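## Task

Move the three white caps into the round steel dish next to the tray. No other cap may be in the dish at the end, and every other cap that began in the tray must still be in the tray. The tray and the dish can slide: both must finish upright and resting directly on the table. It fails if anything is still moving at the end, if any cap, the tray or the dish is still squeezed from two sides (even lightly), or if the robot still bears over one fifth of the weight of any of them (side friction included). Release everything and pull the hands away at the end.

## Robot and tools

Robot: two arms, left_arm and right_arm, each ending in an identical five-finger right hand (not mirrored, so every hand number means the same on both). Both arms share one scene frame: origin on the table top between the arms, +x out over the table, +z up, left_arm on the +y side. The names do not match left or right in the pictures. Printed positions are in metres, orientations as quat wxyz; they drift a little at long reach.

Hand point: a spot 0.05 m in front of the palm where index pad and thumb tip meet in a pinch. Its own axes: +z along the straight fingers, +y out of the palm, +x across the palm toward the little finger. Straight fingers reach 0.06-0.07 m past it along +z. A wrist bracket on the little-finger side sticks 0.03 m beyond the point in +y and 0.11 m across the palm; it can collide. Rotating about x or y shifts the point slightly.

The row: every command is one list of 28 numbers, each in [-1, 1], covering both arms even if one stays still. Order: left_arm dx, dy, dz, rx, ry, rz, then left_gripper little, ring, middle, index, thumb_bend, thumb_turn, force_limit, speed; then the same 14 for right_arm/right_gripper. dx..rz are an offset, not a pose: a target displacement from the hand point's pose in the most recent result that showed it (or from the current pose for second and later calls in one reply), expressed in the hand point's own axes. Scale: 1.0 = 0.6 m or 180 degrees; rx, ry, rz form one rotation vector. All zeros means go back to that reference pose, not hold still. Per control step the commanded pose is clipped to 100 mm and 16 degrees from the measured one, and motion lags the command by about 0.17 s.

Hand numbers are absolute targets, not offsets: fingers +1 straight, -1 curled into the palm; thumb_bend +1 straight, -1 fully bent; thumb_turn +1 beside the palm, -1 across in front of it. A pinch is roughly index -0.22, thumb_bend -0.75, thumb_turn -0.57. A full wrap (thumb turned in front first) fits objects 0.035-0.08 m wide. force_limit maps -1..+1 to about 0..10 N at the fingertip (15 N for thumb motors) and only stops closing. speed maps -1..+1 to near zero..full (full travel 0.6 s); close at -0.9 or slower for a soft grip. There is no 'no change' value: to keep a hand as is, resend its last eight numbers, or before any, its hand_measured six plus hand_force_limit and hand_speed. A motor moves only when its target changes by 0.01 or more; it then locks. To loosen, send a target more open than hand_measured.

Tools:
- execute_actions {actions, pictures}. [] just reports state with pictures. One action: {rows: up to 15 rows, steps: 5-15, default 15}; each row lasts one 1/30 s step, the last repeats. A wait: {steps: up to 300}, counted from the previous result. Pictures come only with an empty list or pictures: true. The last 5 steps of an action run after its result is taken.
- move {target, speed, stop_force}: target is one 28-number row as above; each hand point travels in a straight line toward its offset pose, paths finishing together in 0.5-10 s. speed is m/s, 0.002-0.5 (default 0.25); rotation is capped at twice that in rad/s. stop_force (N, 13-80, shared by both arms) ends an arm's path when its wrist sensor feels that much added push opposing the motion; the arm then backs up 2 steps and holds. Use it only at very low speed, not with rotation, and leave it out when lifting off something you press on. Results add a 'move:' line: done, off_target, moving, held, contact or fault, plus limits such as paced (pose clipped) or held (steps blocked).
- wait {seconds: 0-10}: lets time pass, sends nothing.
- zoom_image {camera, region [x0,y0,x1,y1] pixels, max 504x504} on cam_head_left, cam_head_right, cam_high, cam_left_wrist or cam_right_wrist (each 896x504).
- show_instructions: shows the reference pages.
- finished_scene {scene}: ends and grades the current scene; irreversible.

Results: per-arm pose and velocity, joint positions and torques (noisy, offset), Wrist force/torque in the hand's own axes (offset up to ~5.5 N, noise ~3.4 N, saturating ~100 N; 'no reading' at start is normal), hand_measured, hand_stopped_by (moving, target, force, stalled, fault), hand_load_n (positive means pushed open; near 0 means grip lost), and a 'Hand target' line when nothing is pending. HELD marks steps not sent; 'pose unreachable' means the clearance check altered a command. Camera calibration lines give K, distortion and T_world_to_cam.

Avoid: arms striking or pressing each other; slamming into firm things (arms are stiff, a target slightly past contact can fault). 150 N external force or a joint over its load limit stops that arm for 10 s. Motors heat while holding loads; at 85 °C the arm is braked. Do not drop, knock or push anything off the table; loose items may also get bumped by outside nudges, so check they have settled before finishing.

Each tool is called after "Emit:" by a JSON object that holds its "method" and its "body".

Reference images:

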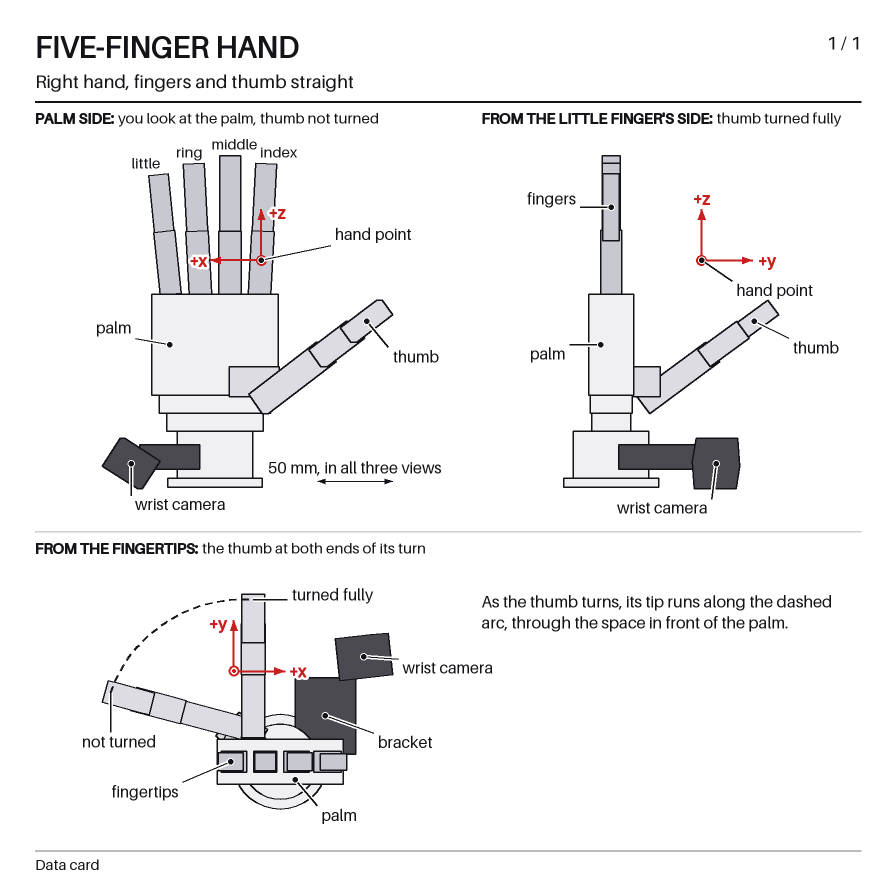

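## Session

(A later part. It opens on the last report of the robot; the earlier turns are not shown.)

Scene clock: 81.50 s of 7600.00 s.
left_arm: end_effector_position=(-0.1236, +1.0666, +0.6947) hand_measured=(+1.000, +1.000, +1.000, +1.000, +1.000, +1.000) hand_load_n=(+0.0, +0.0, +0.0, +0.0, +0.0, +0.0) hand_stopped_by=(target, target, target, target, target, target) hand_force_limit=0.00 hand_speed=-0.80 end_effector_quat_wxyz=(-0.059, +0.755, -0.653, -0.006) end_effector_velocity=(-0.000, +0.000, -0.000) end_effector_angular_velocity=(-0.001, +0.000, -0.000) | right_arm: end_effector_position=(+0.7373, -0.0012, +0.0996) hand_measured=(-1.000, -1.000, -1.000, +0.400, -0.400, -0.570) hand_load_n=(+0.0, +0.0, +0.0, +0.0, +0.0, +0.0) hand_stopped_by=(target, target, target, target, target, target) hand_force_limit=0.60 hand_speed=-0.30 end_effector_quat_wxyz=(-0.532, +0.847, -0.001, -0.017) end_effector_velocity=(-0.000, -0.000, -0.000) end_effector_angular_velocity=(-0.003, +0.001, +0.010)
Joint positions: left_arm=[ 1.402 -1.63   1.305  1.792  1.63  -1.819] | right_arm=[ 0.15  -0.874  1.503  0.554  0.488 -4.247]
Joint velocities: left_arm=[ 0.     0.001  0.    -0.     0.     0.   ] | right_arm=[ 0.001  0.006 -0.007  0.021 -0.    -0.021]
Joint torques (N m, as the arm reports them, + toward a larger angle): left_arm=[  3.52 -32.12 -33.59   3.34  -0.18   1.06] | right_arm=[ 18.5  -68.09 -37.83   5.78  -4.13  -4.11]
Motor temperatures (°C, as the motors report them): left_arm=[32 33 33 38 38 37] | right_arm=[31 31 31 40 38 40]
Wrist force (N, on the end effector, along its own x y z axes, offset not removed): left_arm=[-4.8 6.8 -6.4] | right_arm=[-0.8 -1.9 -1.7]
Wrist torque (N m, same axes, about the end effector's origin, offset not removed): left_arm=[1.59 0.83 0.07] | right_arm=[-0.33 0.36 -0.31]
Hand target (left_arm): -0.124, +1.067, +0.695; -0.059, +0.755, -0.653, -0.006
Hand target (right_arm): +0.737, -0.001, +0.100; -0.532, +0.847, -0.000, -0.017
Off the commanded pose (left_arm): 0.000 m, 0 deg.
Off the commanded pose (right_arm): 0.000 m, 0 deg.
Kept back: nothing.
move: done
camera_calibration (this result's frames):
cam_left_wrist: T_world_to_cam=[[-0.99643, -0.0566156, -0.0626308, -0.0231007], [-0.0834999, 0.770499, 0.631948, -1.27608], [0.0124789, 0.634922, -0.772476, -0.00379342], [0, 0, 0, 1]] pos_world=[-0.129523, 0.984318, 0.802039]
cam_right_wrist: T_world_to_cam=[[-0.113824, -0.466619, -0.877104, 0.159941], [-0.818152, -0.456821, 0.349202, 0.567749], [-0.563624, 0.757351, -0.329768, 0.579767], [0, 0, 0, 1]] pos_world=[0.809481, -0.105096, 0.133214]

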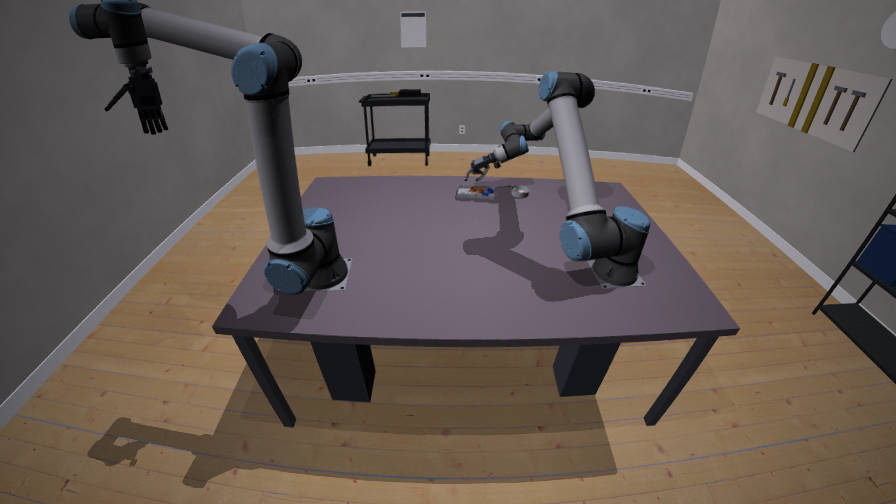

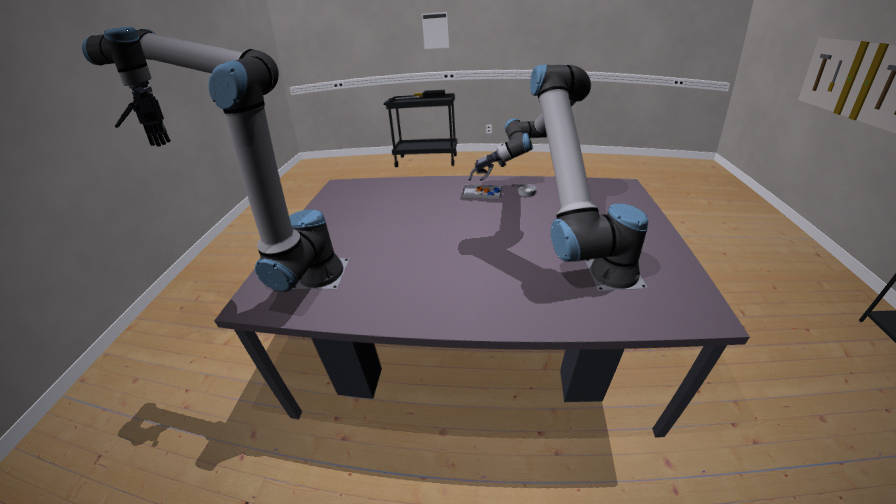

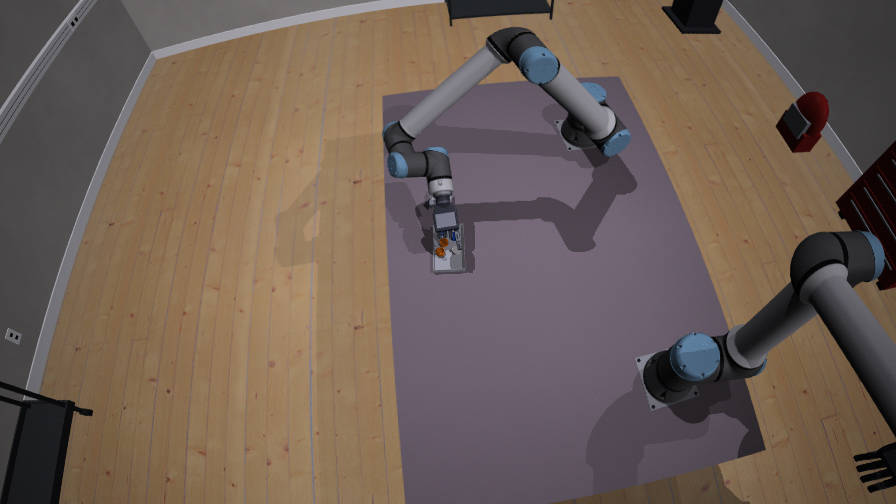

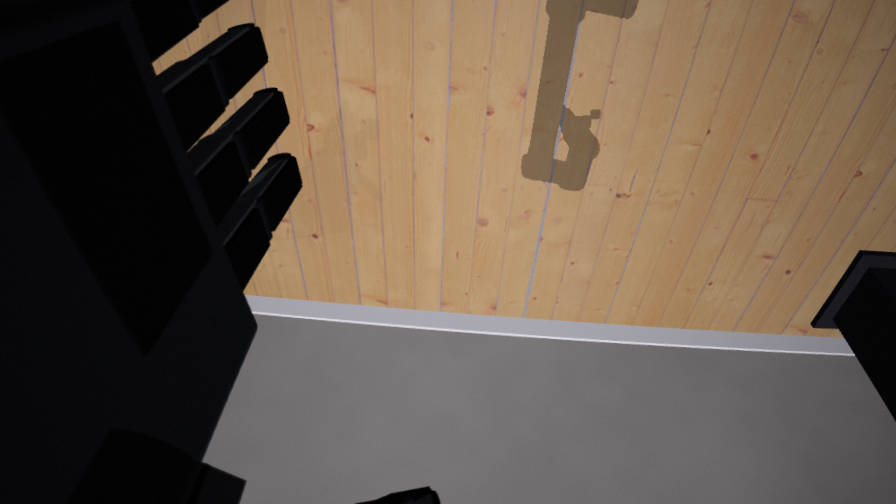

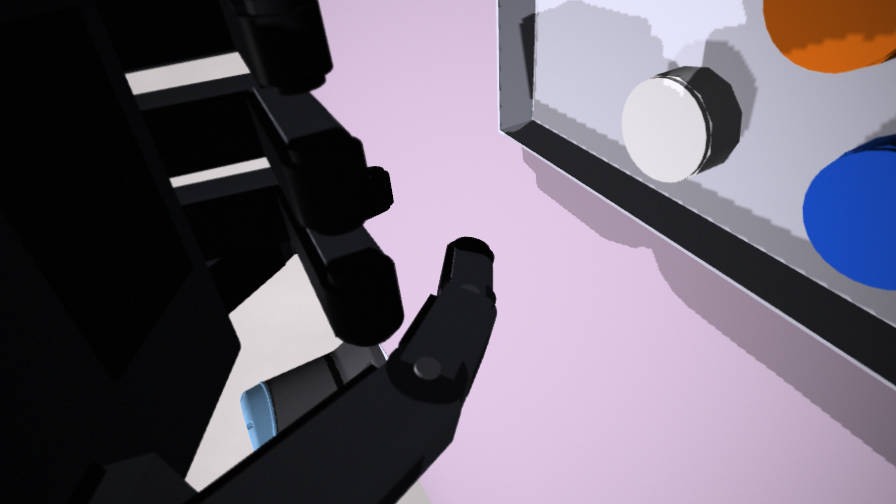

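Emit:
{"method": "move", "body": {"target": [0,0,0,0,0,0,1,1,1,1,1,1,0,-0.8,0.023,0.088,0.007,0,0,0,-1,-1,-1,0.4,-0.4,-0.57,0.6,-0.3], "speed": 0.08, "stop_force": 13}}

Emit:
{"method": "zoom_image", "body": {"camera": "cam_high", "region": [400,190,500,290]}}

Scene clock: 83.47 s of 7600.00 s.
left_arm: end_effector_position=(-0.1236, +1.0666, +0.6947) hand_measured=(+1.000, +1.000, +1.000, +1.000, +1.000, +1.000) hand_load_n=(+0.0, +0.0, +0.0, +0.0, +0.0, +0.0) hand_stopped_by=(target, target, target, target, target, target) hand_force_limit=0.00 hand_speed=-0.80 end_effector_quat_wxyz=(-0.059, +0.755, -0.653, -0.006) end_effector_velocity=(+0.000, +0.000, -0.000) end_effector_angular_velocity=(-0.000, +0.000, -0.000) | right_arm: end_effector_position=(+0.7499, -0.0201, +0.0499) hand_measured=(-1.000, -1.000, -1.000, +0.400, -0.400, -0.570) hand_load_n=(+0.0, +0.0, +0.0, +0.0, +0.0, +0.0) hand_stopped_by=(target, target, target, target, target, target) hand_force_limit=0.60 hand_speed=-0.30 end_effector_quat_wxyz=(-0.532, +0.847, -0.001, -0.017) end_effector_velocity=(+0.001, -0.001, -0.001) end_effector_angular_velocity=(-0.001, -0.001, -0.001)
Joint positions: left_arm=[ 1.402 -1.63   1.305  1.792  1.63  -1.819] | right_arm=[ 0.122 -0.811  1.506  0.538  0.478 -4.304]
Joint velocities: left_arm=[-0.001  0.    -0.     0.     0.    -0.   ] | right_arm=[-0.002  0.002 -0.001  0.     0.001 -0.002]
Joint torques (N m, as the arm reports them, + toward a larger angle): left_arm=[  1.41 -32.07 -34.16   3.42   0.08   0.83] | right_arm=[-22.54 -66.38 -34.59   1.81  -4.35  -4.56]
Motor temperatures (°C, as the motors report them): left_arm=[32 33 33 38 38 37] | right_arm=[31 31 31 40 38 40]
Wrist force (N, on the end effector, along its own x y z axes, offset not removed): left_arm=[1.6 9.5 -1.9] | right_arm=[-1.2 -0.9 -1.8]
Wrist torque (N m, same axes, about the end effector's origin, offset not removed): left_arm=[1.87 -0.22 0.54] | right_arm=[-0.19 0.47 -0.36]
Hand target (left_arm): -0.124, +1.067, +0.695; -0.059, +0.755, -0.653, -0.006
Hand target (right_arm): +0.750, -0.020, +0.050; -0.532, +0.847, -0.001, -0.017
Off the commanded pose (left_arm): 0.000 m, 0 deg.
Off the commanded pose (right_arm): 0.000 m, 0 deg.
Kept back: nothing.
move: done
camera_calibration (this result's frames):
cam_left_wrist: T_world_to_cam=[[-0.99643, -0.0566156, -0.0626308, -0.0231008], [-0.0834998, 0.770499, 0.631948, -1.27608], [0.0124788, 0.634922, -0.772476, -0.00379359], [0, 0, 0, 1]] pos_world=[-0.129523, 0.984318, 0.802039]
cam_right_wrist: T_world_to_cam=[[-0.113912, -0.46666, -0.87707, 0.109082], [-0.818096, -0.456833, 0.349318, 0.586709], [-0.563688, 0.757319, -0.329734, 0.584815], [0, 0, 0, 1]] pos_world=[0.822062, -0.123959, 0.0835583]

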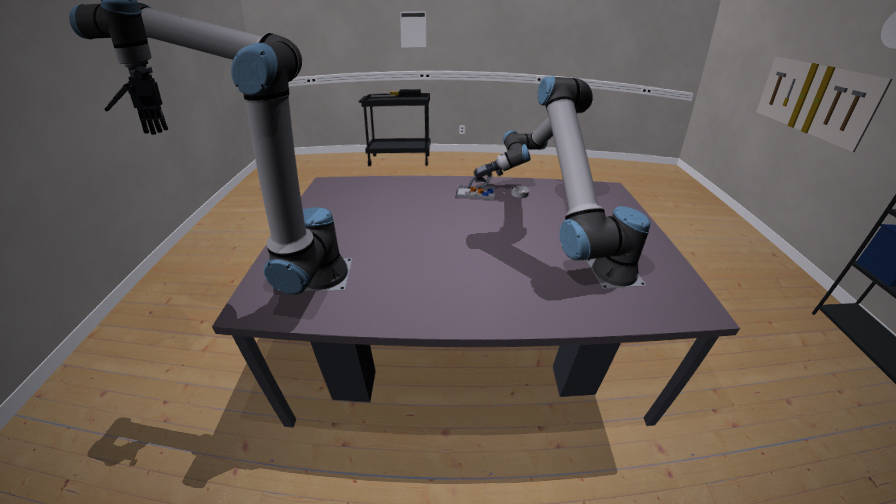

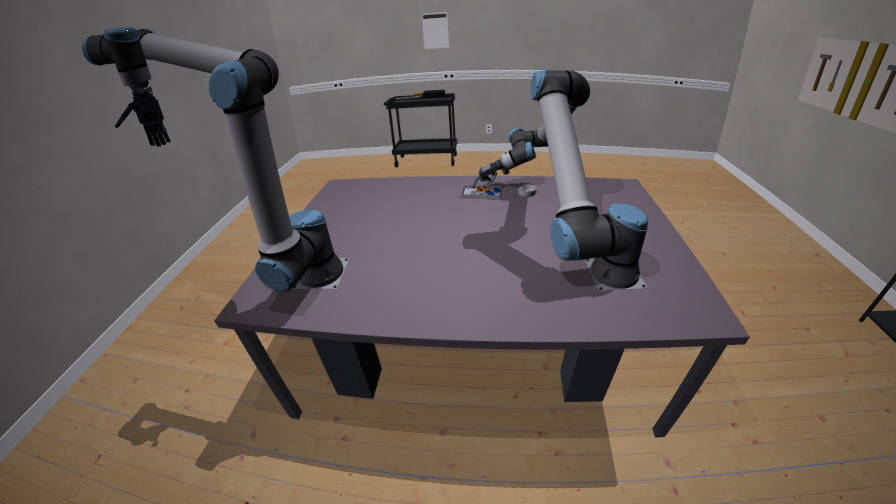

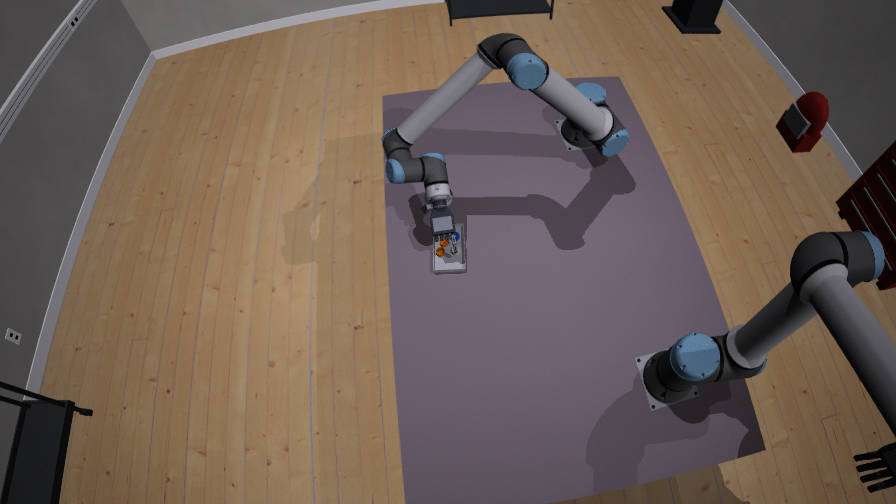

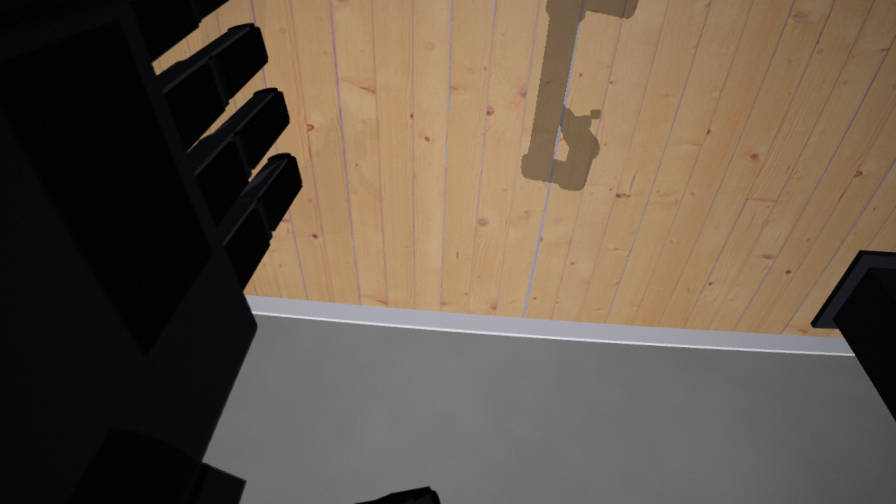

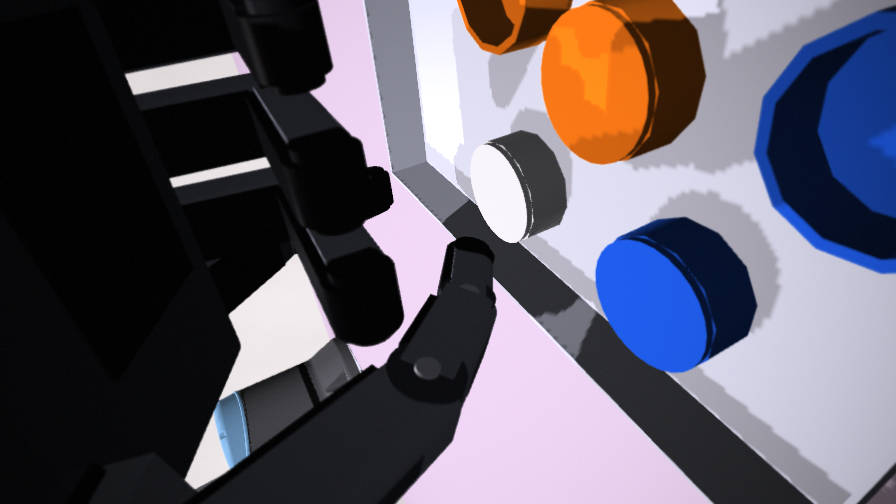

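Region (400, 190, 500, 290) of cam_high's 896x504 image, scaled by 5.040, with more detail than that image has.

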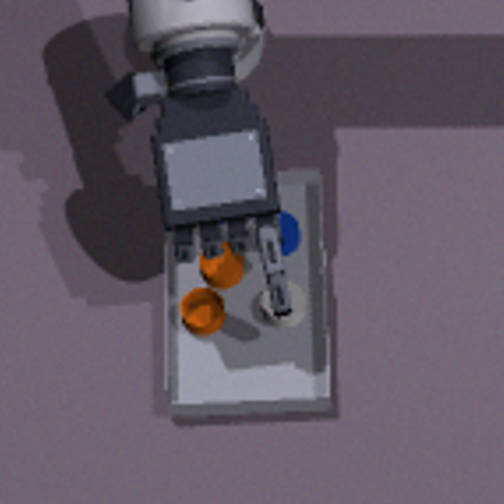

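Emit:
{"method": "move", "body": {"target": [0,0,0,0,0,0,1,1,1,1,1,1,0,-0.8,-0.004,0.04,0.019,0,0,0,-1,-1,-1,0.4,-0.4,-0.57,0.6,-0.3], "speed": 0.03, "stop_force": 13}}

Emit:
{"method": "zoom_image", "body": {"camera": "cam_high", "region": [400,190,500,290]}}

Scene clock: 84.90 s of 7600.00 s.
left_arm: end_effector_position=(-0.1236, +1.0666, +0.6947) hand_measured=(+1.000, +1.000, +1.000, +1.000, +1.000, +1.000) hand_load_n=(+0.0, +0.0, +0.0, +0.0, +0.0, +0.0) hand_stopped_by=(target, target, target, target, target, target) hand_force_limit=0.00 hand_speed=-0.80 end_effector_quat_wxyz=(-0.059, +0.755, -0.653, -0.006) end_effector_velocity=(+0.001, +0.000, -0.000) end_effector_angular_velocity=(-0.001, +0.000, -0.002) | right_arm: end_effector_position=(+0.7468, -0.0203, +0.0236) hand_measured=(-1.000, -1.000, -1.000, +0.400, -0.400, -0.570) hand_load_n=(+0.0, +0.0, +0.0, +0.0, +0.0, +0.0) hand_stopped_by=(target, target, target, target, target, target) hand_force_limit=0.60 hand_speed=-0.30 end_effector_quat_wxyz=(-0.532, +0.847, -0.001, -0.017) end_effector_velocity=(+0.000, -0.001, -0.002) end_effector_angular_velocity=(-0.001, -0.000, -0.001)
Joint positions: left_arm=[ 1.402 -1.63   1.305  1.792  1.63  -1.819] | right_arm=[ 0.122 -0.787  1.519  0.501  0.478 -4.303]
Joint velocities: left_arm=[-0.002  0.     0.001  0.     0.     0.   ] | right_arm=[-0.001  0.001  0.001 -0.003  0.001  0.   ]
Joint torques (N m, as the arm reports them, + toward a larger angle): left_arm=[  1.19 -31.87 -34.23   3.62  -0.1    0.68] | right_arm=[ 19.26 -67.83 -19.42   1.61   1.28   3.74]
Motor temperatures (°C, as the motors report them): left_arm=[32 33 33 38 38 37] | right_arm=[31 31 31 40 38 40]
Wrist force (N, on the end effector, along its own x y z axes, offset not removed): left_arm=[0.9 -0.2 -0.6] | right_arm=[-0.4 -0.4 0.7]
Wrist torque (N m, same axes, about the end effector's origin, offset not removed): left_arm=[0.38 -0.24 0.21] | right_arm=[-0.21 0.25 -0.30]
Hand target (left_arm): -0.124, +1.067, +0.695; -0.059, +0.755, -0.653, -0.006
Hand target (right_arm): +0.747, -0.020, +0.023; -0.532, +0.847, -0.001, -0.017
Off the commanded pose (left_arm): 0.000 m, 0 deg.
Off the commanded pose (right_arm): 0.000 m, 0 deg.
Kept back: nothing.
move: done
camera_calibration (this result's frames):
cam_left_wrist: T_world_to_cam=[[-0.99643, -0.0566156, -0.062631, -0.0231006], [-0.0835, 0.770499, 0.631948, -1.27608], [0.0124789, 0.634922, -0.772476, -0.00379344], [0, 0, 0, 1]] pos_world=[-0.129523, 0.984318, 0.802039]
cam_right_wrist: T_world_to_cam=[[-0.113914, -0.466651, -0.877075, 0.08553], [-0.818097, -0.456834, 0.349315, 0.593244], [-0.563686, 0.757324, -0.329726, 0.574514], [0, 0, 0, 1]] pos_world=[0.818919, -0.124166, 0.0572196]

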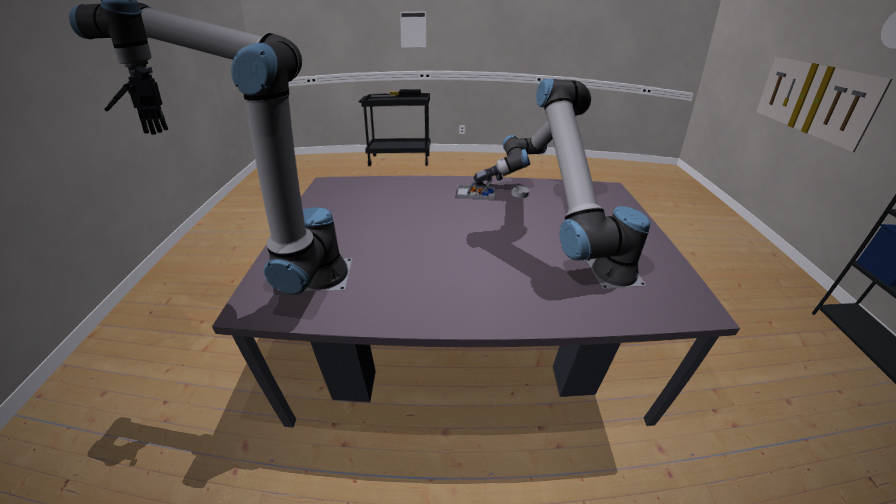

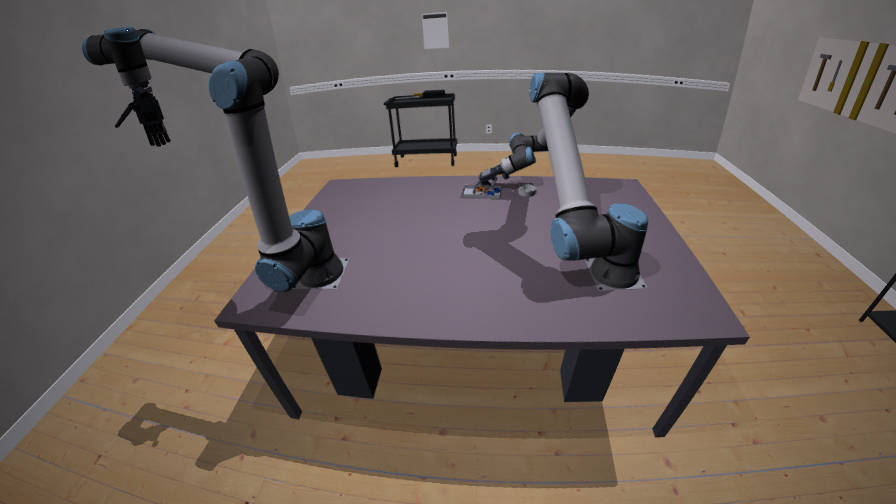

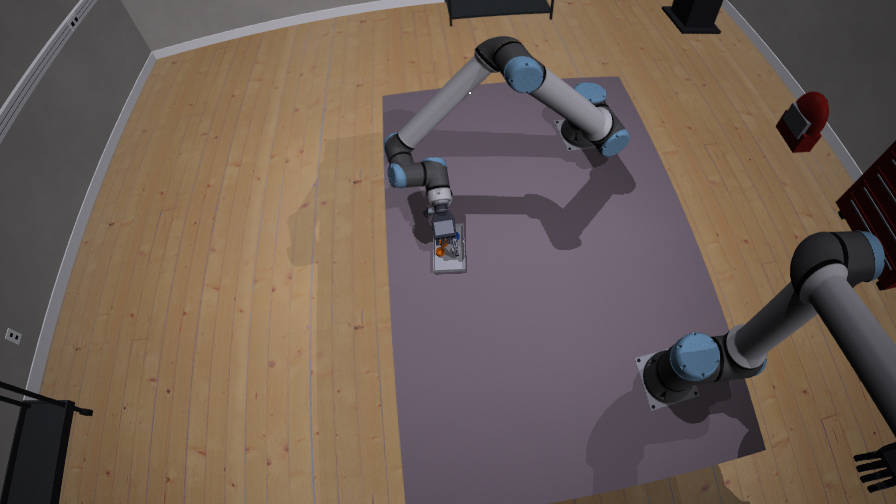

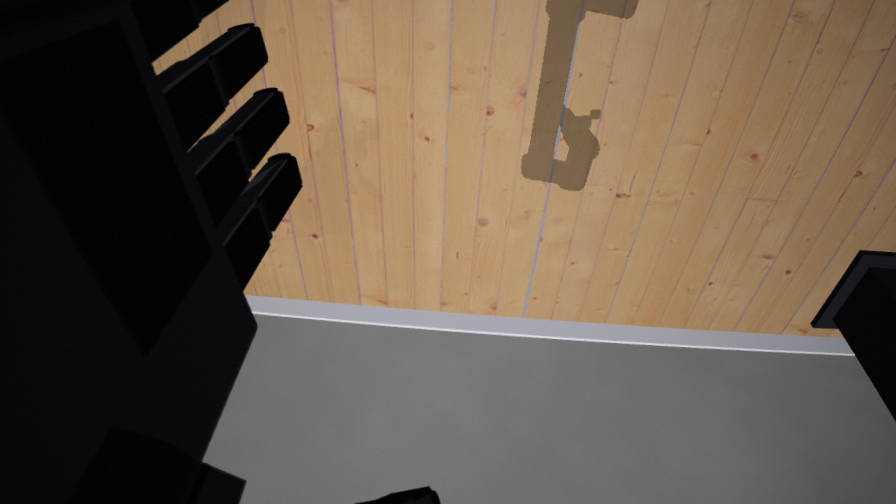

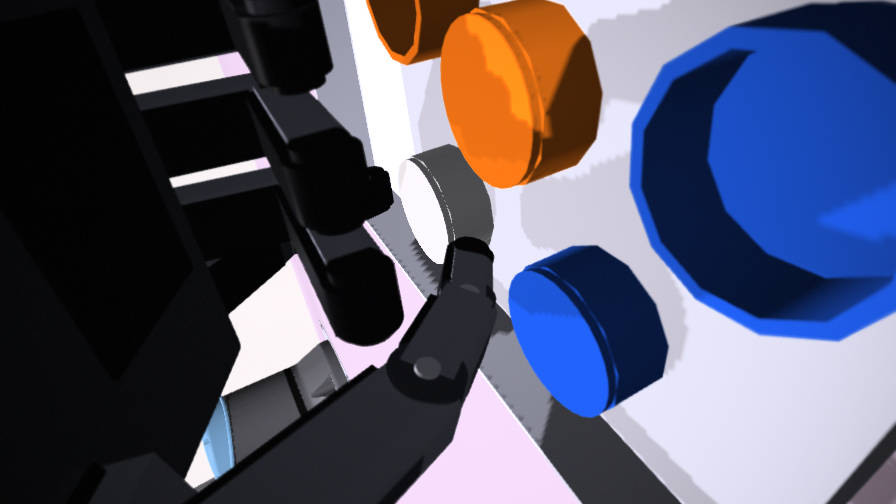

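Region (400, 190, 500, 290) of cam_high's 896x504 image, scaled by 5.040, with more detail than that image has.

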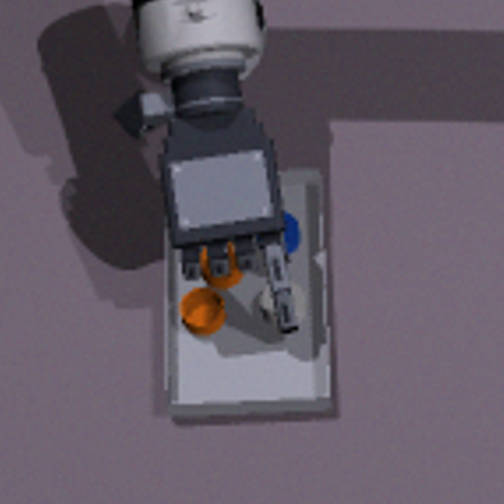

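Emit:
{"method": "move", "body": {"target": [0,0,0,0,0,0,1,1,1,1,1,1,0,-0.8,0,0.003,0.0015,0,0,0,-1,-1,-1,0.4,-0.4,-0.57,0.6,-0.3], "speed": 0.02, "stop_force": 13}}

Emit:
{"method": "move", "body": {"target": [0,0,0,0,0,0,1,1,1,1,1,1,0,-0.8,0,0,0,0,0,0,-1,-1,-1,-0.3,-0.4,-0.57,0.5,-0.7]}}

Scene clock: 85.83 s of 7600.00 s.
left_arm: end_effector_position=(-0.1236, +1.0666, +0.6947) hand_measured=(+1.000, +1.000, +1.000, +1.000, +1.000, +1.000) hand_load_n=(+0.0, +0.0, +0.0, +0.0, +0.0, +0.0) hand_stopped_by=(target, target, target, target, target, target) hand_force_limit=0.00 hand_speed=-0.80 end_effector_quat_wxyz=(-0.059, +0.755, -0.653, -0.006) end_effector_velocity=(-0.000, -0.000, +0.000) end_effector_angular_velocity=(+0.001, +0.000, -0.000) | right_arm: end_effector_position=(+0.7467, -0.0203, +0.0216) hand_measured=(-1.000, -1.000, -1.000, +0.400, -0.400, -0.570) hand_load_n=(+0.0, +0.0, +0.0, +0.0, +0.0, +0.0) hand_stopped_by=(target, target, target, target, target, target) hand_force_limit=0.60 hand_speed=-0.30 end_effector_quat_wxyz=(-0.532, +0.847, -0.001, -0.017) end_effector_velocity=(+0.000, -0.000, -0.001) end_effector_angular_velocity=(+0.000, -0.000, -0.000)
Joint positions: left_arm=[ 1.402 -1.63   1.305  1.792  1.63  -1.819] | right_arm=[ 0.122 -0.785  1.519  0.498  0.478 -4.303]
Joint velocities: left_arm=[ 0.    -0.    -0.    -0.    -0.     0.001] | right_arm=[-0.001  0.001  0.    -0.001 -0.    -0.   ]
Joint torques (N m, as the arm reports them, + toward a larger angle): left_arm=[  4.57 -31.04 -34.4    3.52  -0.3    0.79] | right_arm=[ 20.67 -69.14 -18.36   1.81   1.37   4.06]
Motor temperatures (°C, as the motors report them): left_arm=[32 33 33 38 38 37] | right_arm=[31 31 31 40 38 40]
Wrist force (N, on the end effector, along its own x y z axes, offset not removed): left_arm=[1.2 -0.8 -1.3] | right_arm=[0.4 -2.9 -1.3]
Wrist torque (N m, same axes, about the end effector's origin, offset not removed): left_arm=[0.06 -0.27 0.05] | right_arm=[-0.49 0.21 -0.33]
Hand target (left_arm): -0.124, +1.067, +0.695; -0.059, +0.755, -0.653, -0.006
Hand target (right_arm): +0.747, -0.020, +0.022; -0.532, +0.847, -0.001, -0.017
Off the commanded pose (left_arm): 0.000 m, 0 deg.
Off the commanded pose (right_arm): 0.000 m, 0 deg.
Kept back: nothing.
move: done
camera_calibration (this result's frames):
cam_left_wrist: T_world_to_cam=[[-0.99643, -0.0566157, -0.0626308, -0.0231006], [-0.0834999, 0.770499, 0.631948, -1.27608], [0.0124788, 0.634922, -0.772476, -0.00379343], [0, 0, 0, 1]] pos_world=[-0.129523, 0.984318, 0.802039]
cam_right_wrist: T_world_to_cam=[[-0.113914, -0.466652, -0.877074, 0.0838038], [-0.818096, -0.456835, 0.349315, 0.593899], [-0.563687, 0.757323, -0.329726, 0.573809], [0, 0, 0, 1]] pos_world=[0.818861, -0.124138, 0.0552444]

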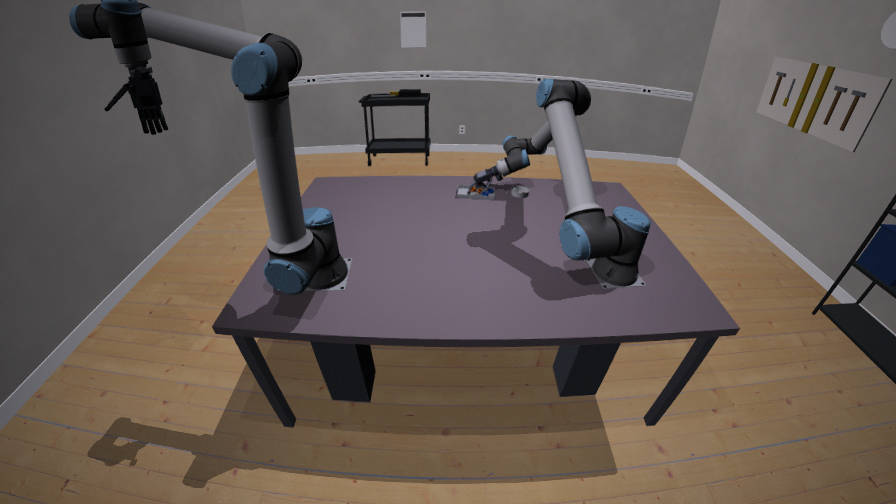

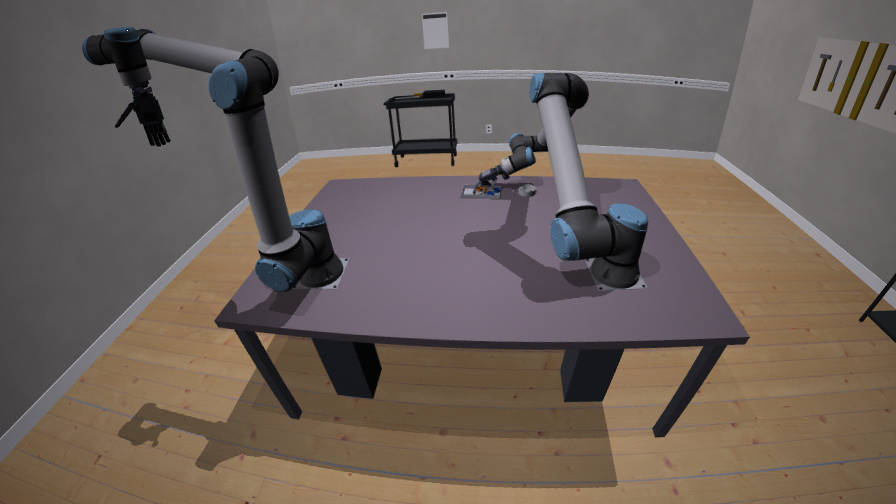

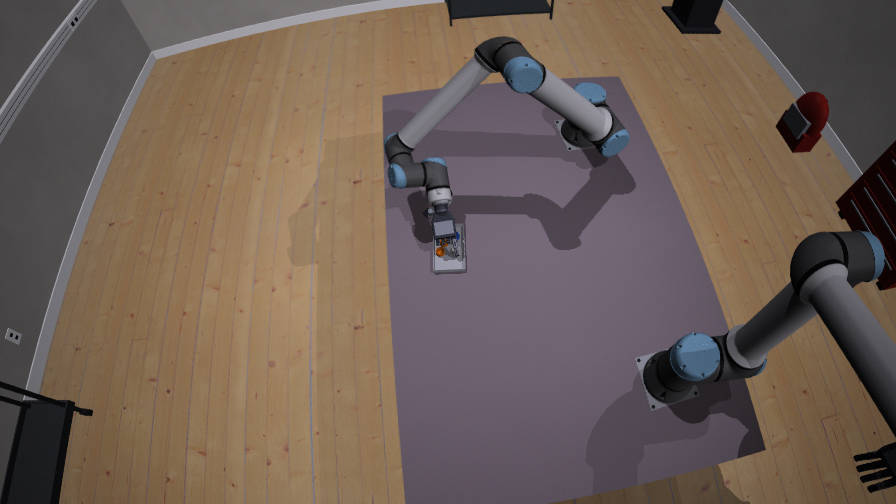

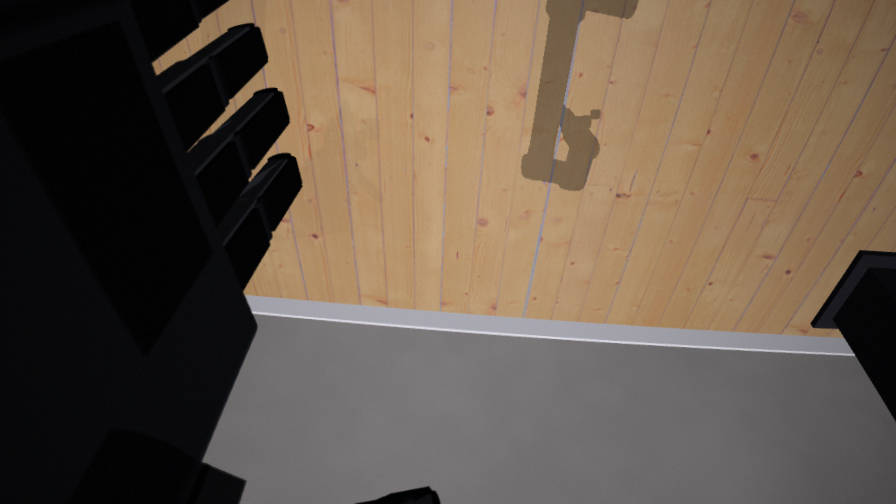

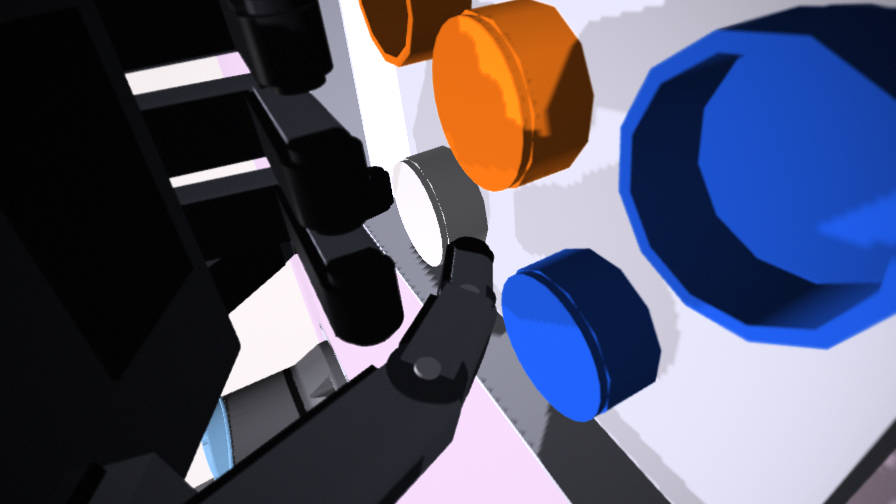

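Scene clock: 86.60 s of 7600.00 s.
left_arm: end_effector_position=(-0.1236, +1.0666, +0.6947) hand_measured=(+1.000, +1.000, +1.000, +1.000, +1.000, +1.000) hand_load_n=(+0.0, +0.0, +0.0, +0.0, +0.0, +0.0) hand_stopped_by=(target, target, target, target, target, target) hand_force_limit=0.00 hand_speed=-0.80 end_effector_quat_wxyz=(-0.059, +0.755, -0.653, -0.006) end_effector_velocity=(+0.000, -0.000, +0.000) end_effector_angular_velocity=(+0.000, -0.000, -0.001) | right_arm: end_effector_position=(+0.7467, -0.0203, +0.0216) hand_measured=(-1.000, -1.000, -1.000, +0.154, -0.398, -0.570) hand_load_n=(+0.0, +0.0, +0.0, +7.5, +4.0, +0.0) hand_stopped_by=(target, target, target, force, target, target) hand_force_limit=0.50 hand_speed=-0.70 end_effector_quat_wxyz=(-0.532, +0.847, -0.001, -0.017) end_effector_velocity=(-0.000, +0.000, -0.001) end_effector_angular_velocity=(-0.001, +0.001, +0.000)
Joint positions: left_arm=[ 1.402 -1.63   1.305  1.792  1.63  -1.819] | right_arm=[ 0.122 -0.785  1.519  0.498  0.478 -4.303]
Joint velocities: left_arm=[-0.001 -0.     0.     0.     0.    -0.   ] | right_arm=[0.001 0.001 0.    0.    0.001 0.   ]
Joint torques (N m, as the arm reports them, + toward a larger angle): left_arm=[  1.1  -33.22 -34.16   3.88  -0.03   0.28] | right_arm=[ 18.2  -73.38 -18.94   2.7    1.53   3.75]
Motor temperatures (°C, as the motors report them): left_arm=[32 33 33 38 38 37] | right_arm=[31 31 31 40 38 40]
Wrist force (N, on the end effector, along its own x y z axes, offset not removed): left_arm=[0.7 -1.7 -0.8] | right_arm=[-1.3 -6.3 -1.4]
Wrist torque (N m, same axes, about the end effector's origin, offset not removed): left_arm=[0.11 -0.36 0.46] | right_arm=[-0.56 0.37 -0.39]
Hand target (left_arm): -0.124, +1.067, +0.695; -0.059, +0.755, -0.653, -0.006
Hand target (right_arm): +0.747, -0.020, +0.022; -0.532, +0.847, -0.001, -0.017
Off the commanded pose (left_arm): 0.000 m, 0 deg.
Off the commanded pose (right_arm): 0.000 m, 0 deg.
Kept back: nothing.
move: done
camera_calibration (this result's frames):
cam_left_wrist: T_world_to_cam=[[-0.99643, -0.0566159, -0.0626308, -0.0231005], [-0.0835, 0.770499, 0.631948, -1.27608], [0.0124787, 0.634922, -0.772476, -0.00379346], [0, 0, 0, 1]] pos_world=[-0.129523, 0.984318, 0.802039]
cam_right_wrist: T_world_to_cam=[[-0.113917, -0.466652, -0.877074, 0.0837967], [-0.818095, -0.456835, 0.349318, 0.593901], [-0.563688, 0.757323, -0.329725, 0.573804], [0, 0, 0, 1]] pos_world=[0.81886, -0.124136, 0.0552329]

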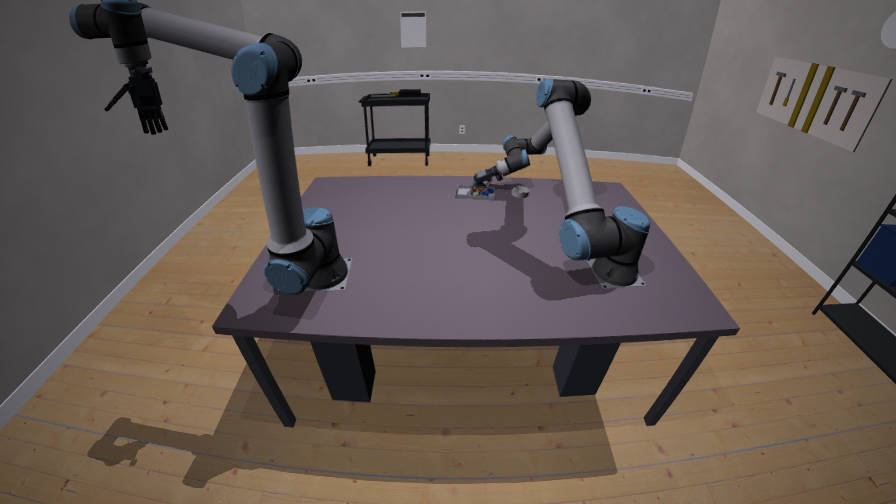

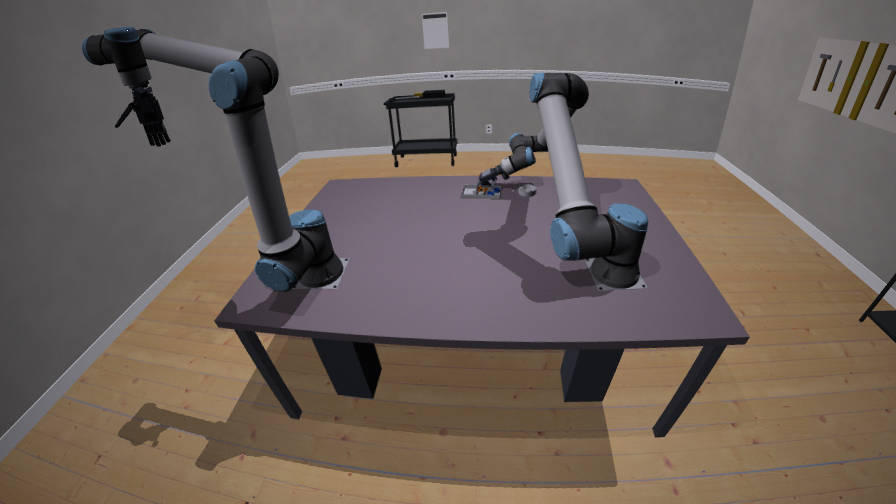

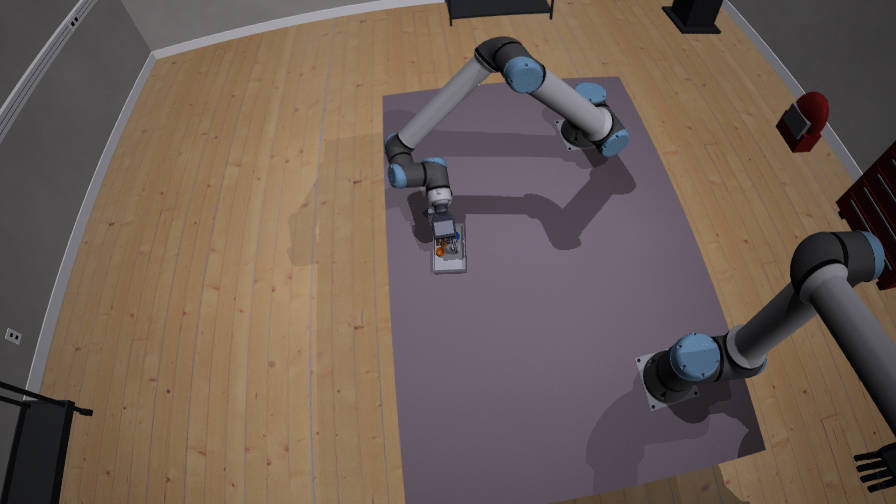

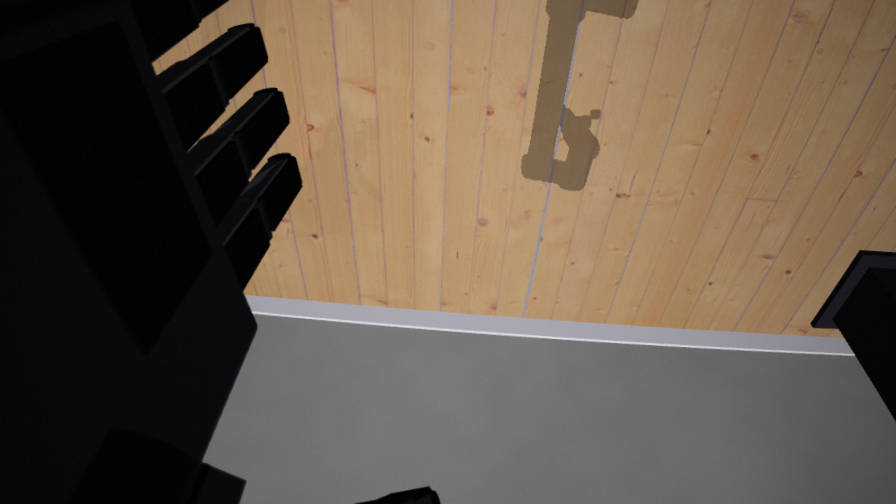

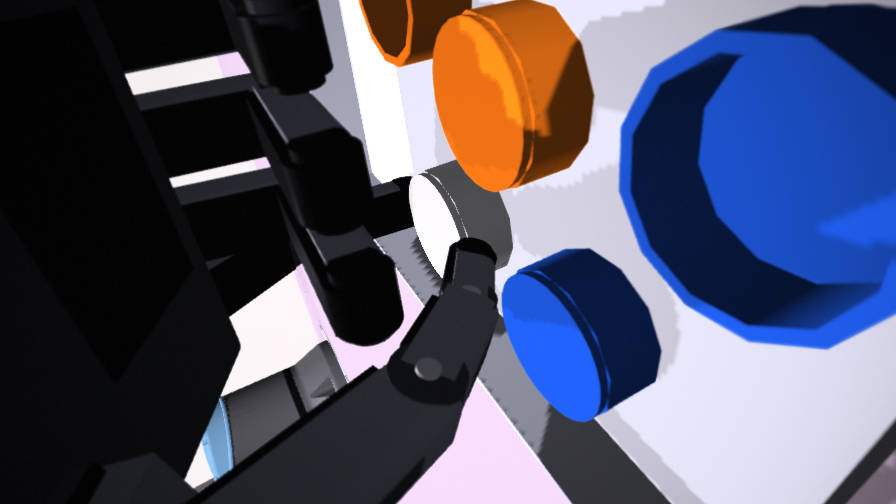

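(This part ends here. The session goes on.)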